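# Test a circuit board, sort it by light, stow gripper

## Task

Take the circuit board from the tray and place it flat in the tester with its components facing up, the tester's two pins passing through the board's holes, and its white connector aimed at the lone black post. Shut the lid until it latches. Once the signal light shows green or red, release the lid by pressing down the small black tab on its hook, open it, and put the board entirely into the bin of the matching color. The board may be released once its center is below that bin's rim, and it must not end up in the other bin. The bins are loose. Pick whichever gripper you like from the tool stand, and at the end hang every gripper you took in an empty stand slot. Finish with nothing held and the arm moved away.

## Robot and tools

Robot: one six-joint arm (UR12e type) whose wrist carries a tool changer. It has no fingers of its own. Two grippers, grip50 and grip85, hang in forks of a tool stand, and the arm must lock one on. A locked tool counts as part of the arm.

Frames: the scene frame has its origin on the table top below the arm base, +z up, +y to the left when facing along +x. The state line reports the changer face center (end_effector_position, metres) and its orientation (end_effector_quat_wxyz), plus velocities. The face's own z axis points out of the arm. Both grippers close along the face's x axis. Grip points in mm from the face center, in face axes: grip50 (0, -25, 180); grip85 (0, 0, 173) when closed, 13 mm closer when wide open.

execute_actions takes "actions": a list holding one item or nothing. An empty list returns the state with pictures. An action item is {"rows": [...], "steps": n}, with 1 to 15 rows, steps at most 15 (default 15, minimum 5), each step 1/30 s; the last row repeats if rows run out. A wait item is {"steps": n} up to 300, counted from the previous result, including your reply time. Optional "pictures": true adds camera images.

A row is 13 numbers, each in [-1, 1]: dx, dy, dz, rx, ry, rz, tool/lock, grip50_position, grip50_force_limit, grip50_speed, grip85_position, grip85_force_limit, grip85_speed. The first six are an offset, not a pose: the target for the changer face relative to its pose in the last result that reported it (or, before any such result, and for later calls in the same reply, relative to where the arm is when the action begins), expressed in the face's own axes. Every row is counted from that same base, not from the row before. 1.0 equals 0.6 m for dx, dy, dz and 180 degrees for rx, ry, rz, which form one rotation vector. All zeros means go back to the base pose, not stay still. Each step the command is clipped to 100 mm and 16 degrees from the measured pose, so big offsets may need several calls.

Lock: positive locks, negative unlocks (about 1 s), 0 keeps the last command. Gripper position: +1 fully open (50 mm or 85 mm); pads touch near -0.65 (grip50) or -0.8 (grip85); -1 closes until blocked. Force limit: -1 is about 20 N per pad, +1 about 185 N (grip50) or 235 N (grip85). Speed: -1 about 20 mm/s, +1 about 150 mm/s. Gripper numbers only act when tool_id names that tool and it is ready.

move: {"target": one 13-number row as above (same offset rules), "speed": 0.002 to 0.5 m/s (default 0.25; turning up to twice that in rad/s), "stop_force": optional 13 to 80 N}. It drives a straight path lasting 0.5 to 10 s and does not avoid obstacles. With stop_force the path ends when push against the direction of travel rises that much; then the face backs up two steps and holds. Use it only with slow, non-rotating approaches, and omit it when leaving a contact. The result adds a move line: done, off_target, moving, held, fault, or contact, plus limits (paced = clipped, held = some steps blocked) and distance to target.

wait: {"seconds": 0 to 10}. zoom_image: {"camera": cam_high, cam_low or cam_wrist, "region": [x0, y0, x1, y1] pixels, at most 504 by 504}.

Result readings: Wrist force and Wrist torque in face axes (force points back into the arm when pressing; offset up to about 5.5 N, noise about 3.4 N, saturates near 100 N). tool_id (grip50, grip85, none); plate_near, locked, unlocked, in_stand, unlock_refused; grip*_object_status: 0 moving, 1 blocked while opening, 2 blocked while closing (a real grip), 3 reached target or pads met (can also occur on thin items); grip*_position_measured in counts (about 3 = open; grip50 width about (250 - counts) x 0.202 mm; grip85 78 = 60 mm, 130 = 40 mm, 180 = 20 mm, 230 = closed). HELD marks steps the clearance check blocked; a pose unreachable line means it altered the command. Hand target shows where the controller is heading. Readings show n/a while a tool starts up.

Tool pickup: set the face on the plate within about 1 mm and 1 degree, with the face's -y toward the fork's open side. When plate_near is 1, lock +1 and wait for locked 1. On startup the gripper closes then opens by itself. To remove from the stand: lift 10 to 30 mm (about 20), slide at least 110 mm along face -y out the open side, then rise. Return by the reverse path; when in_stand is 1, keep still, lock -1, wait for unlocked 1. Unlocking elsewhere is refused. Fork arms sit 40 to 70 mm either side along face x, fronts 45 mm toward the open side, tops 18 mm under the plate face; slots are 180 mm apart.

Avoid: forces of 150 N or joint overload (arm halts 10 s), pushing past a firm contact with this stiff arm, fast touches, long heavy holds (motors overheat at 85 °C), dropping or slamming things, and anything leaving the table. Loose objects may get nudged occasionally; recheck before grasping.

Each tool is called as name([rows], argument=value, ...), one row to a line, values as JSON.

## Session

execute_actions(actions=[])

Scene clock: 0.00 s of 14400.00 s.
end_effector_position=(+0.4226, +0.1912, +0.2120) locked=0 unlocked=1 plate_near=0 in_stand=0 unlock_refused=0 tool_id=none grip50_position_measured=n/a grip50_object_status=n/a grip85_position_measured=n/a grip85_object_status=n/a end_effector_quat_wxyz=(+0.015, -0.255, +0.965, -0.055) end_effector_velocity=(+0.000, +0.000, +0.000) end_effector_angular_velocity=(+0.000, +0.000, -0.000)
Joint positions: [-0.495 -1.788  2.599 -2.045 -0.944 -2.69 ]
Joint velocities: [ 0.     0.    -0.     0.001  0.    -0.   ]
Motor temperatures (°C, as the motors report them): [29 28 30 37 33 32]
Wrist force (N, on the end effector, along its own x y z axes, offset not removed): no reading
Wrist torque (N m, same axes, about the end effector's origin, offset not removed): no reading
Hand target: +0.423, +0.191, +0.212; +0.015, -0.255, +0.965, -0.055

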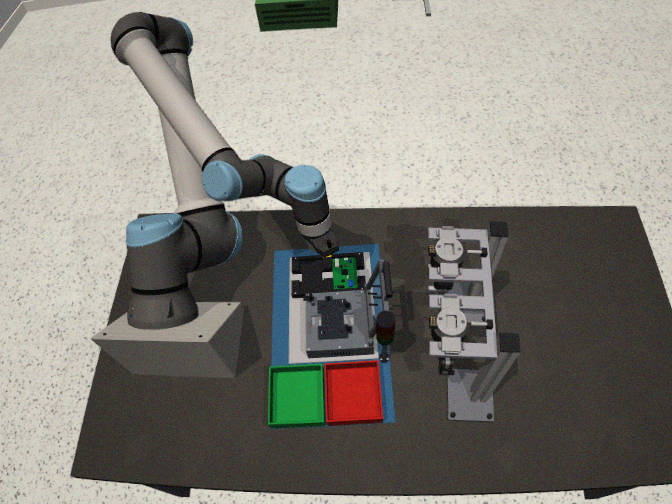

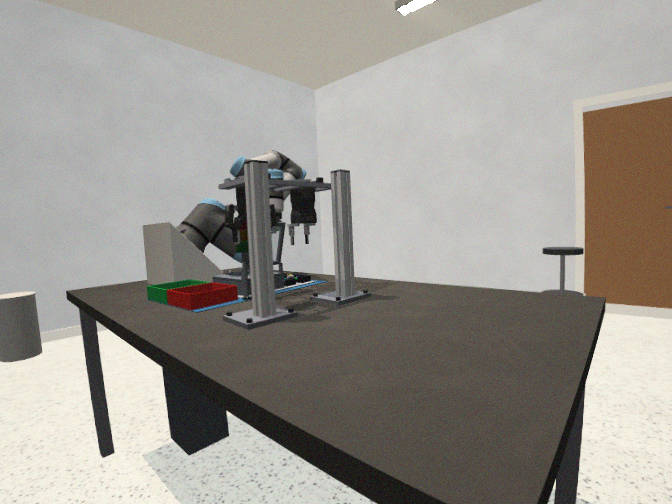

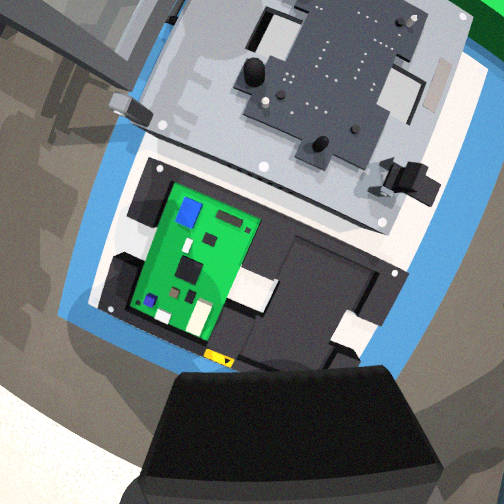

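move(target=[0,0,-0.45,-0.0212,0.0387,0.6745,0,0,0,0,0,0,0], speed=0.3)

Scene clock: 4.37 s of 14400.00 s.
end_effector_position=(+0.4074, +0.2173, +0.4803) locked=0 unlocked=1 plate_near=0 in_stand=0 unlock_refused=0 tool_id=none grip50_position_measured=n/a grip50_object_status=n/a grip85_position_measured=n/a grip85_object_status=n/a end_effector_quat_wxyz=(-0.001, +0.718, +0.696, -0.000) end_effector_velocity=(-0.000, +0.000, +0.001) end_effector_angular_velocity=(-0.000, -0.000, -0.011)
Joint positions: [-0.862 -1.925  2.213 -1.188 -1.099 -1.016]
Joint velocities: [-0.002  0.    -0.002  0.002 -0.001  0.01 ]
Motor temperatures (°C, as the motors report them): [29 28 30 37 33 32]
Wrist force (N, on the end effector, along its own x y z axes, offset not removed): [-0.6 -1.8 4.0]
Wrist torque (N m, same axes, about the end effector's origin, offset not removed): [-0.16 0.00 0.09]
Hand target: +0.407, +0.217, +0.480; -0.001, +0.719, +0.695, -0.000
Off the commanded pose: 0.000 m, 0 deg.
Kept back: nothing.
move: done

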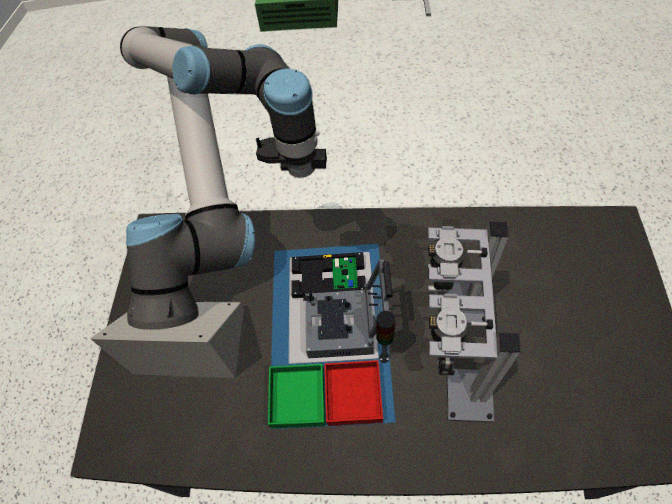

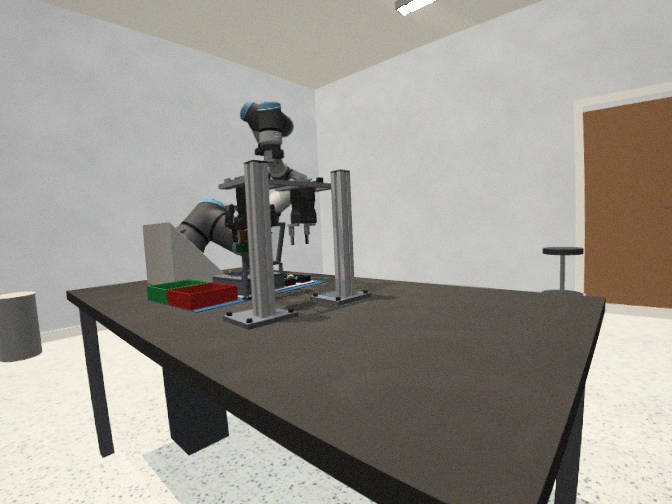

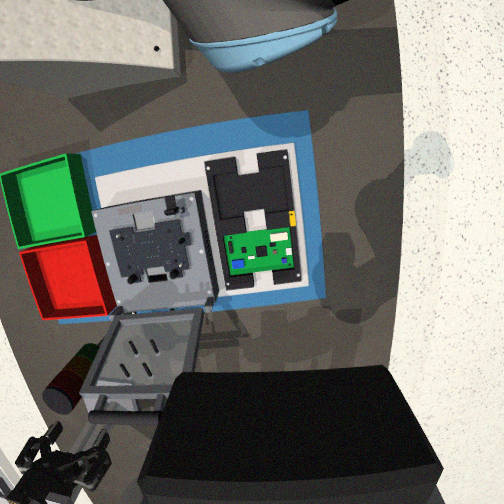

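move(target=[-0.53,0.5447,0,0,0,0,0,0,0,0,0,0,0], speed=0.25)

zoom_image(camera="cam_high", region=[200,180,500,470])

Scene clock: 7.00 s of 14400.00 s.
end_effector_position=(+0.7240, -0.1105, +0.4795) locked=0 unlocked=1 plate_near=0 in_stand=0 unlock_refused=0 tool_id=none grip50_position_measured=n/a grip50_object_status=n/a grip85_position_measured=n/a grip85_object_status=n/a end_effector_quat_wxyz=(-0.001, +0.718, +0.696, -0.000) end_effector_velocity=(+0.002, -0.001, -0.000) end_effector_angular_velocity=(+0.002, +0.000, -0.001)
Joint positions: [-0.741 -1.067  1.758 -1.646 -1.027 -0.906]
Joint velocities: [ 0.001  0.003 -0.004  0.002  0.001  0.   ]
Motor temperatures (°C, as the motors report them): [29 28 30 37 33 32]
Wrist force (N, on the end effector, along its own x y z axes, offset not removed): [-5.0 -1.5 3.0]
Wrist torque (N m, same axes, about the end effector's origin, offset not removed): [-0.11 0.45 0.11]
Hand target: +0.724, -0.111, +0.479; -0.001, +0.718, +0.696, -0.000
Off the commanded pose: 0.001 m, 0 deg.
Kept back: nothing.
move: done

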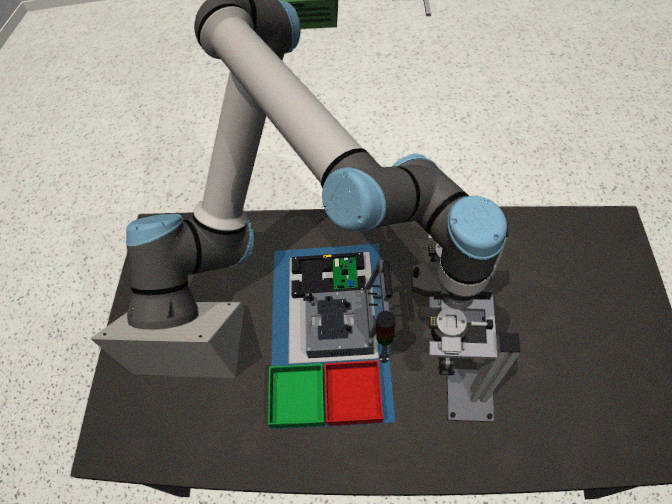

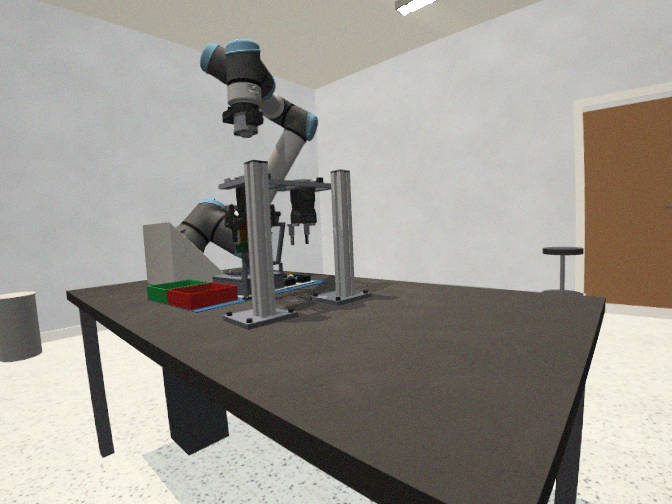

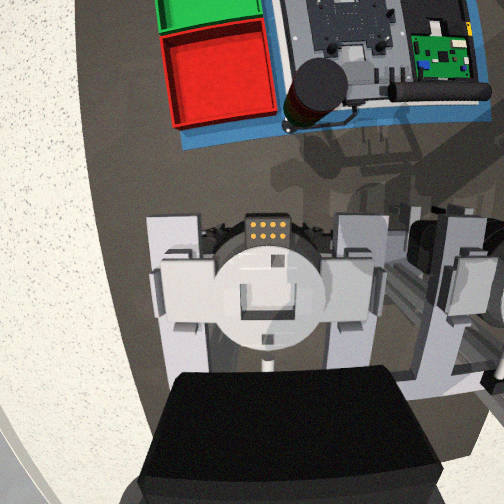

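Region (200, 180, 500, 470) of cam_high's 672x504 image, scaled by 1.680, with more detail than that image has; it fills the top 487 rows of this view, and the rest is white.

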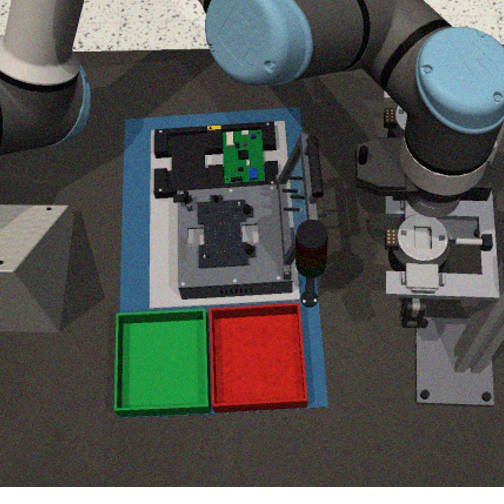

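move(target=[0.0033,0.01,0.0,0,0,0.011,0,0,0,0,0,0,0], speed=0.05)

zoom_image(camera="cam_wrist", region=[130,190,400,380])

Scene clock: 8.00 s of 14400.00 s.
end_effector_position=(+0.7298, -0.1087, +0.4795) locked=0 unlocked=1 plate_near=0 in_stand=0 unlock_refused=0 tool_id=none grip50_position_measured=n/a grip50_object_status=n/a grip85_position_measured=n/a grip85_object_status=n/a end_effector_quat_wxyz=(-0.001, +0.730, +0.684, -0.000) end_effector_velocity=(+0.002, +0.000, -0.000) end_effector_angular_velocity=(-0.001, +0.001, -0.011)
Joint positions: [-0.735 -1.063  1.748 -1.644 -1.023 -0.867]
Joint velocities: [ 0.002  0.001 -0.003  0.    -0.001  0.013]
Motor temperatures (°C, as the motors report them): [29 28 30 37 33 32]
Wrist force (N, on the end effector, along its own x y z axes, offset not removed): [2.6 1.7 5.2]
Wrist torque (N m, same axes, about the end effector's origin, offset not removed): [0.03 -0.18 0.03]
Hand target: +0.730, -0.109, +0.479; -0.001, +0.730, +0.683, -0.000
Off the commanded pose: 0.000 m, 0 deg.
Kept back: nothing.
move: done

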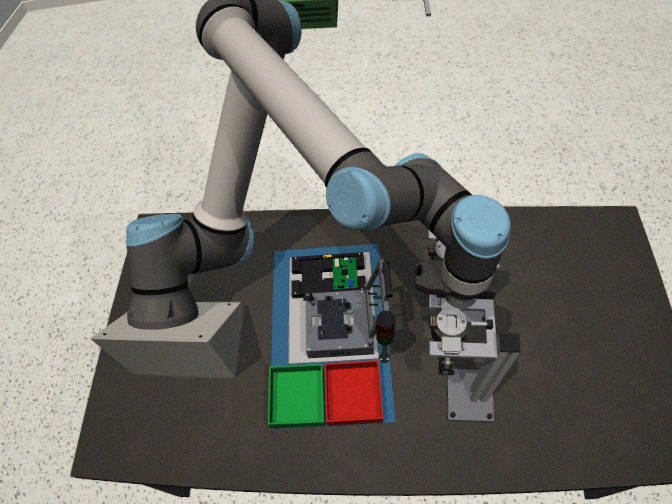

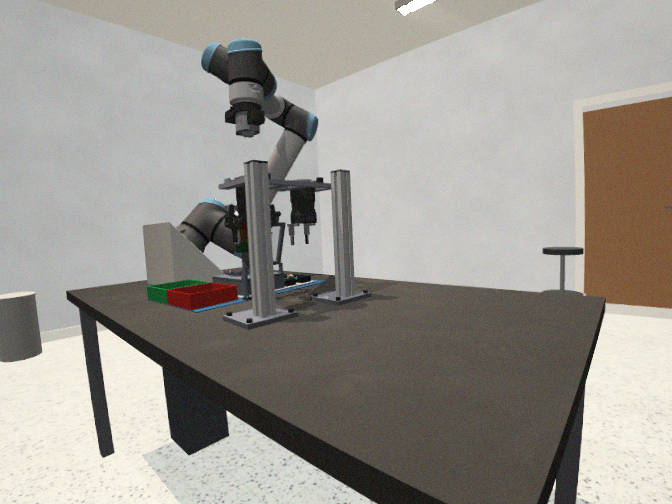

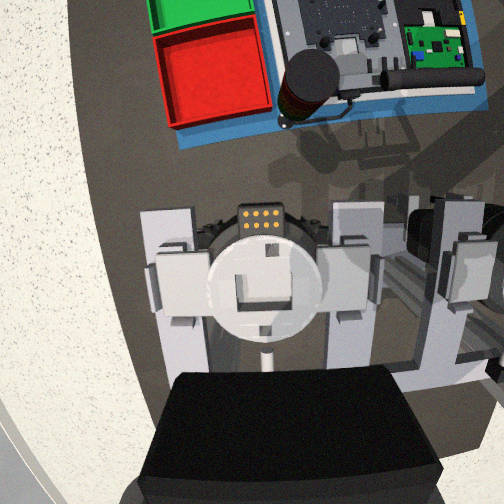

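Region (130, 190, 400, 380) of cam_wrist's 504x504 image, scaled by 1.867, with more detail than that image has; it fills the top 355 rows of this view, and the rest is white.

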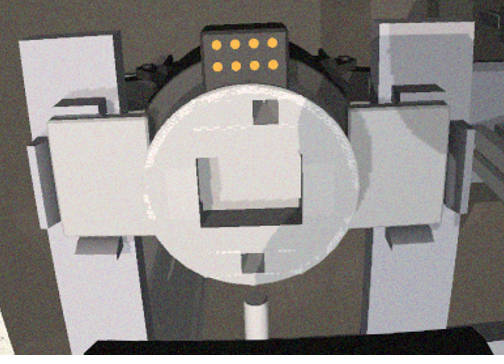

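move(target=[0,0,0.16,0,0,0,0,0,0,0,0,0,0], speed=0.08)

move(target=[0,0,0.045,0,0,0,0,0,0,0,0,0,0], speed=0.008, stop_force=13)

Scene clock: 9.87 s of 14400.00 s.
end_effector_position=(+0.7297, -0.1086, +0.3837) locked=0 unlocked=1 plate_near=0 in_stand=0 unlock_refused=0 tool_id=none grip50_position_measured=n/a grip50_object_status=n/a grip85_position_measured=n/a grip85_object_status=n/a end_effector_quat_wxyz=(-0.001, +0.730, +0.684, -0.000) end_effector_velocity=(-0.000, -0.000, -0.002) end_effector_angular_velocity=(+0.000, -0.000, -0.000)
Joint positions: [-0.673 -1.027  1.855 -1.819 -0.988 -0.806]
Joint velocities: [ 0.001  0.001  0.002 -0.004  0.001  0.002]
Motor temperatures (°C, as the motors report them): [29 28 30 37 33 32]
Wrist force (N, on the end effector, along its own x y z axes, offset not removed): [-3.1 -5.9 -4.8]
Wrist torque (N m, same axes, about the end effector's origin, offset not removed): [-0.49 0.20 0.02]
Hand target: +0.730, -0.109, +0.383; -0.001, +0.730, +0.684, -0.000
Off the commanded pose: 0.000 m, 0 deg.
Kept back: nothing.
move: done

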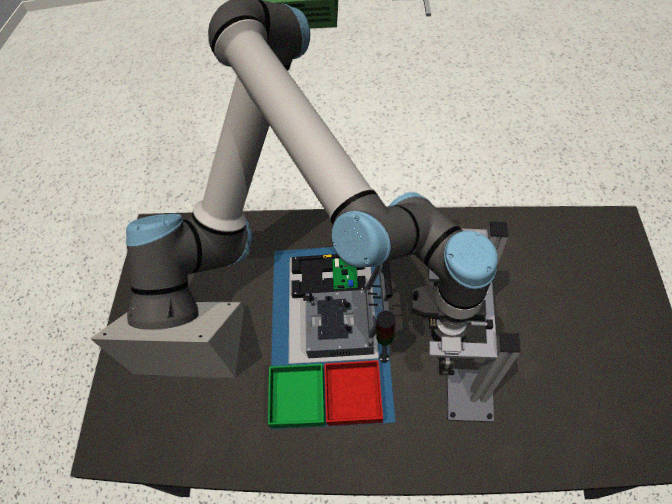

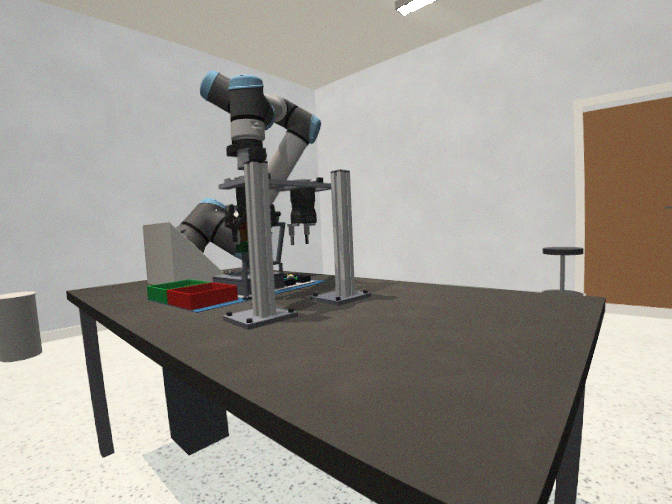

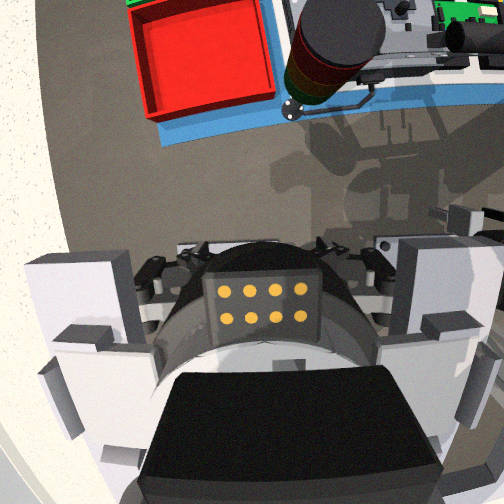

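Scene clock: 11.93 s of 14400.00 s.
end_effector_position=(+0.7298, -0.1086, +0.3700) locked=0 unlocked=1 plate_near=0 in_stand=0 unlock_refused=0 tool_id=none grip50_position_measured=n/a grip50_object_status=n/a grip85_position_measured=n/a grip85_object_status=n/a end_effector_quat_wxyz=(-0.001, +0.730, +0.683, -0.000) end_effector_velocity=(-0.001, +0.000, +0.001) end_effector_angular_velocity=(+0.002, +0.003, -0.001)
Joint positions: [-0.663 -1.02   1.868 -1.844 -0.983 -0.796]
Joint velocities: [-0.001 -0.001 -0.001  0.007 -0.002 -0.003]
Motor temperatures (°C, as the motors report them): [29 28 30 37 33 32]
Wrist force (N, on the end effector, along its own x y z axes, offset not removed): [-4.7 6.3 -33.8]
Wrist torque (N m, same axes, about the end effector's origin, offset not removed): [-0.10 0.71 0.36]
Hand target: +0.730, -0.109, +0.370; -0.001, +0.730, +0.684, -0.000
Off the commanded pose: 0.013 m, 0 deg.
Kept back: nothing.
move: contact

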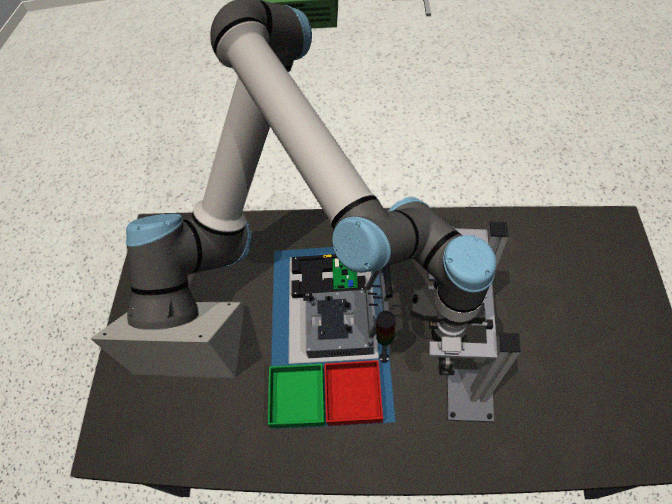

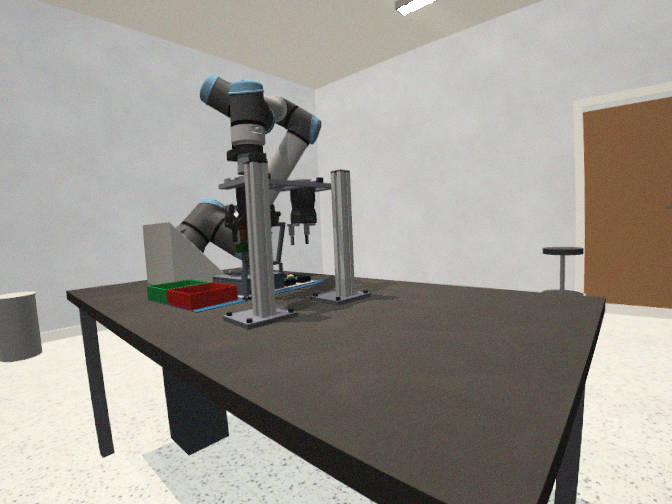

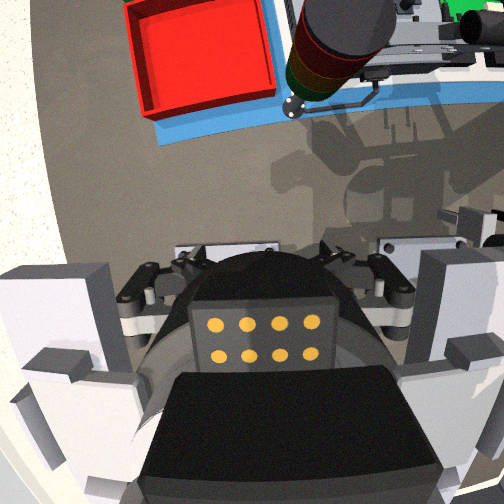

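move(target=[0,0,-0.035,0,0,0,0,0,0,0,0,0,0], speed=0.05)

move(target=[-0.2,-0.0417,0,0,0,0,0,0,0,0,0,0,0], speed=0.1)

move(target=[0,0,0.095,0,0,0,0,0,0,0,0,0,0], speed=0.05, stop_force=15)

move(target=[0.05,0,0,0,0,0,0,0,0,0,0,0,0], speed=0.006, stop_force=13)

Scene clock: 13.07 s of 14400.00 s.
end_effector_position=(+0.7298, -0.1086, +0.3909) locked=0 unlocked=1 plate_near=0 in_stand=0 unlock_refused=0 tool_id=none grip50_position_measured=n/a grip50_object_status=n/a grip85_position_measured=n/a grip85_object_status=n/a end_effector_quat_wxyz=(-0.001, +0.730, +0.683, -0.000) end_effector_velocity=(+0.000, +0.000, +0.002) end_effector_angular_velocity=(+0.001, -0.001, -0.001)
Joint positions: [-0.678 -1.03   1.848 -1.805 -0.991 -0.81 ]
Joint velocities: [-0.001 -0.001 -0.002  0.003  0.001 -0.001]
Motor temperatures (°C, as the motors report them): [29 28 30 37 33 32]
Wrist force (N, on the end effector, along its own x y z axes, offset not removed): [-1.6 -4.0 0.4]
Wrist torque (N m, same axes, about the end effector's origin, offset not removed): [-0.56 0.11 0.12]
Hand target: +0.730, -0.109, +0.391; -0.001, +0.730, +0.683, -0.000
Off the commanded pose: 0.000 m, 0 deg.
Kept back: nothing.
move: done

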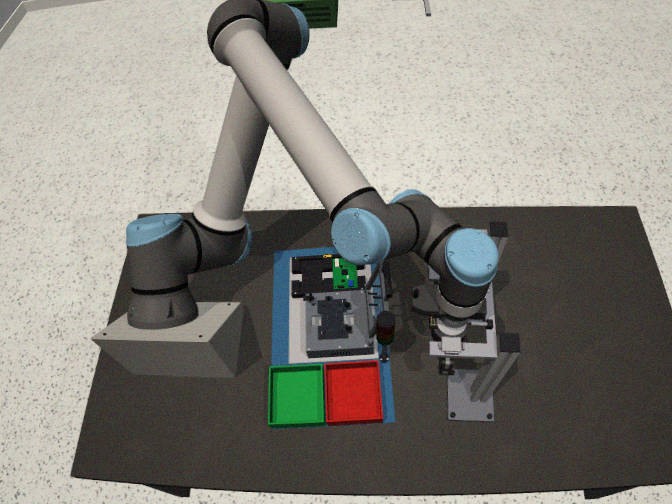

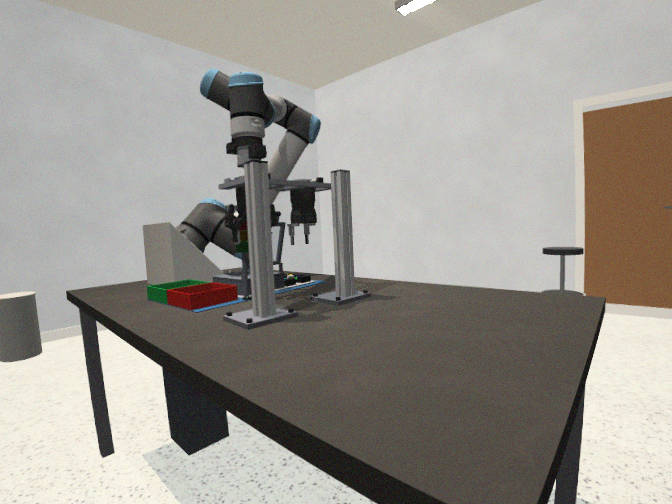

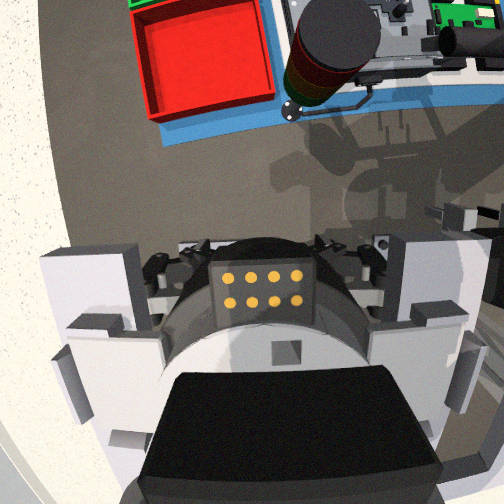

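Scene clock: 14.73 s of 14400.00 s.
end_effector_position=(+0.6971, -0.2265, +0.3907) locked=0 unlocked=1 plate_near=0 in_stand=0 unlock_refused=0 tool_id=none grip50_position_measured=n/a grip50_object_status=n/a grip85_position_measured=n/a grip85_object_status=n/a end_effector_quat_wxyz=(-0.001, +0.730, +0.684, -0.000) end_effector_velocity=(-0.001, -0.002, +0.000) end_effector_angular_velocity=(-0.000, +0.001, +0.001)
Joint positions: [-0.779 -0.908  1.826 -1.854 -1.049 -0.908]
Joint velocities: [-0.001  0.002 -0.001 -0.001 -0.002 -0.002]
Motor temperatures (°C, as the motors report them): [29 28 30 37 33 32]
Wrist force (N, on the end effector, along its own x y z axes, offset not removed): [-2.8 0.9 -0.1]
Wrist torque (N m, same axes, about the end effector's origin, offset not removed): [-0.08 0.18 0.05]
Hand target: +0.697, -0.227, +0.391; -0.001, +0.730, +0.684, -0.000
Off the commanded pose: 0.000 m, 0 deg.
Kept back: nothing.
move: done

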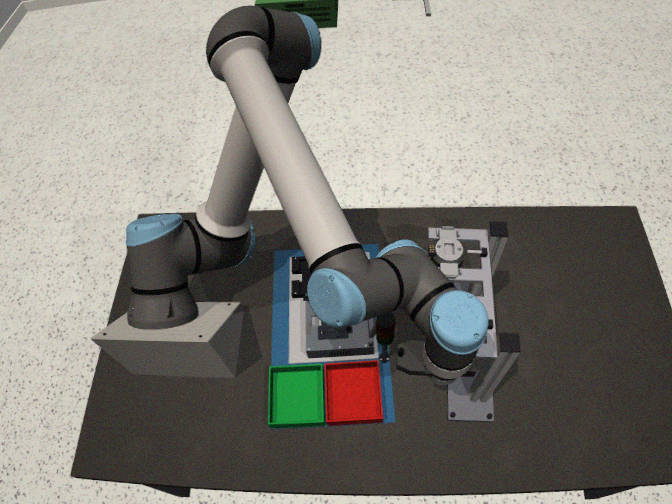

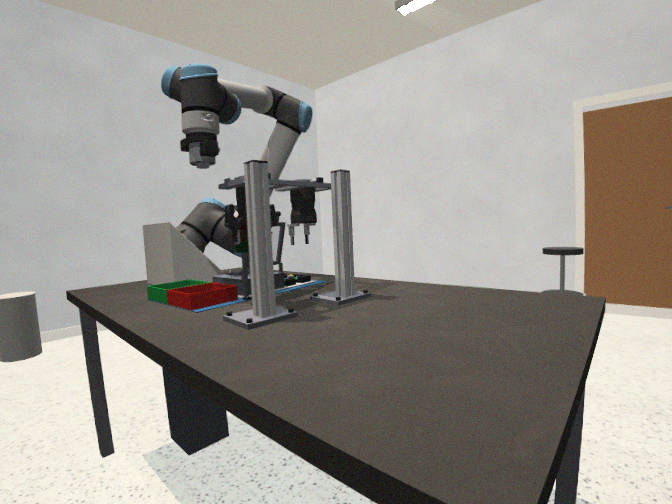

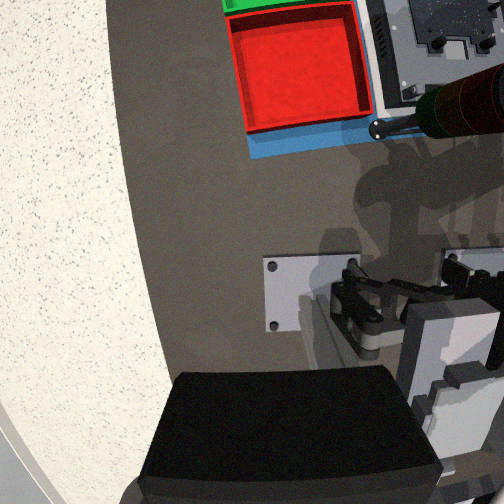

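Scene clock: 16.23 s of 14400.00 s.
end_effector_position=(+0.6970, -0.2264, +0.3339) locked=0 unlocked=1 plate_near=0 in_stand=0 unlock_refused=0 tool_id=none grip50_position_measured=n/a grip50_object_status=n/a grip85_position_measured=n/a grip85_object_status=n/a end_effector_quat_wxyz=(-0.001, +0.730, +0.684, -0.000) end_effector_velocity=(+0.000, +0.000, -0.002) end_effector_angular_velocity=(+0.001, -0.001, +0.000)
Joint positions: [-0.744 -0.874  1.877 -1.957 -1.028 -0.875]
Joint velocities: [ 0.001  0.001  0.001 -0.004  0.002  0.001]
Motor temperatures (°C, as the motors report them): [29 28 30 37 33 32]
Wrist force (N, on the end effector, along its own x y z axes, offset not removed): [-4.4 -2.7 2.4]
Wrist torque (N m, same axes, about the end effector's origin, offset not removed): [-0.31 0.51 0.20]
Hand target: +0.697, -0.226, +0.334; -0.001, +0.730, +0.683, -0.000
Off the commanded pose: 0.000 m, 0 deg.
Kept back: nothing.
move: done

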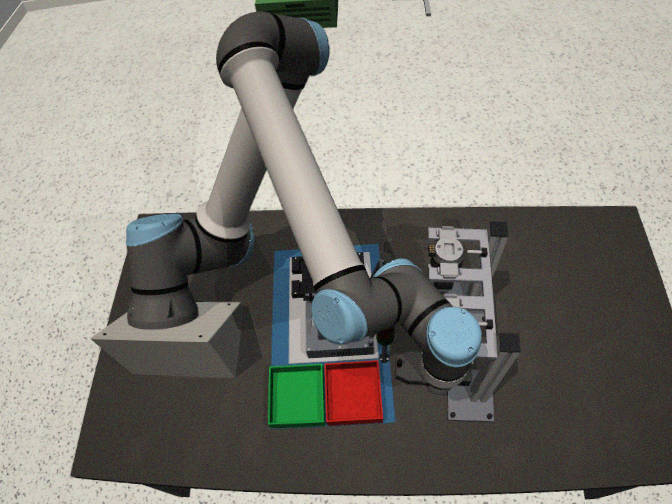

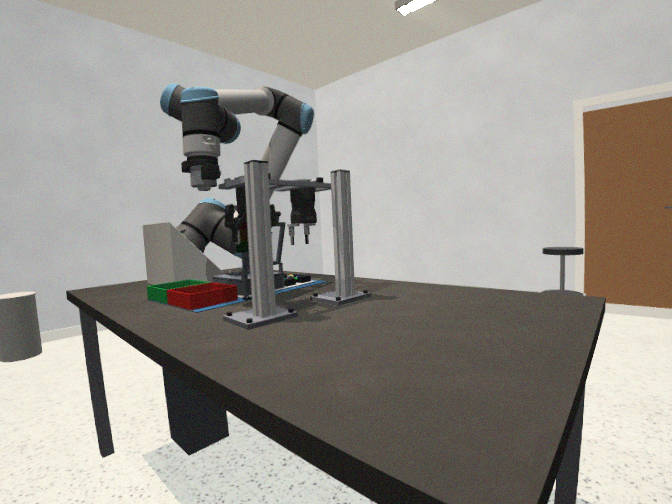

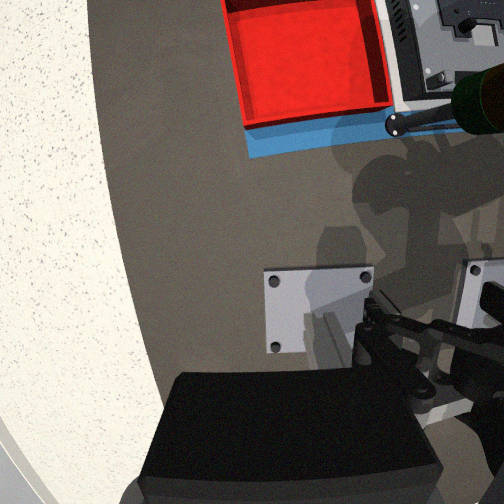

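Scene clock: 19.47 s of 14400.00 s.
end_effector_position=(+0.6981, -0.2093, +0.3339) locked=0 unlocked=1 plate_near=0 in_stand=0 unlock_refused=0 tool_id=none grip50_position_measured=n/a grip50_object_status=n/a grip85_position_measured=n/a grip85_object_status=n/a end_effector_quat_wxyz=(-0.001, +0.730, +0.683, -0.000) end_effector_velocity=(-0.000, -0.001, -0.000) end_effector_angular_velocity=(-0.000, +0.002, +0.001)
Joint positions: [-0.732 -0.896  1.89  -1.953 -1.021 -0.863]
Joint velocities: [-0.001  0.002 -0.001  0.    -0.002 -0.002]
Motor temperatures (°C, as the motors report them): [29 28 30 37 33 32]
Wrist force (N, on the end effector, along its own x y z axes, offset not removed): [-53.1 5.5 1.3]
Wrist torque (N m, same axes, about the end effector's origin, offset not removed): [-0.13 0.24 0.25]
Hand target: +0.698, -0.210, +0.334; -0.001, +0.730, +0.684, -0.000
Off the commanded pose: 0.013 m, 0 deg.
Kept back: nothing.
move: contact

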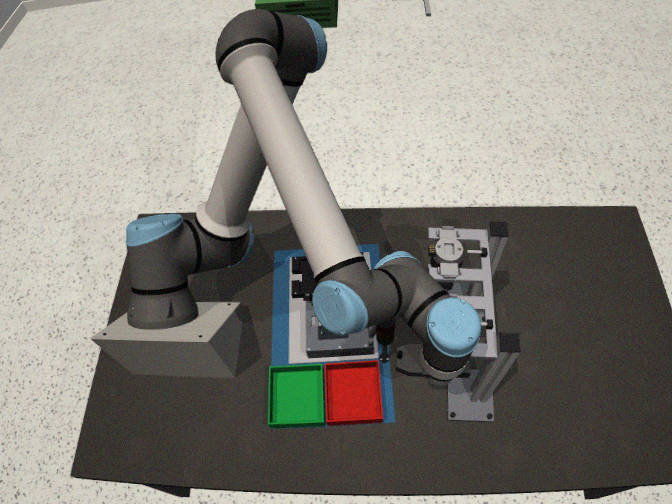

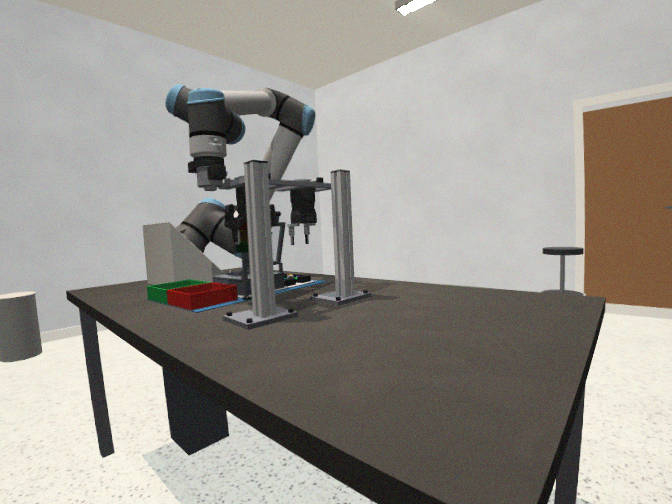

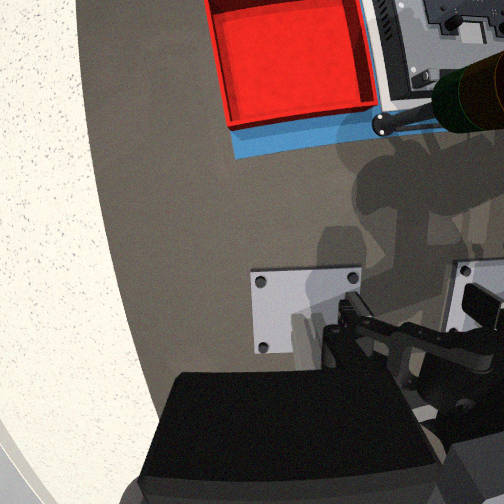

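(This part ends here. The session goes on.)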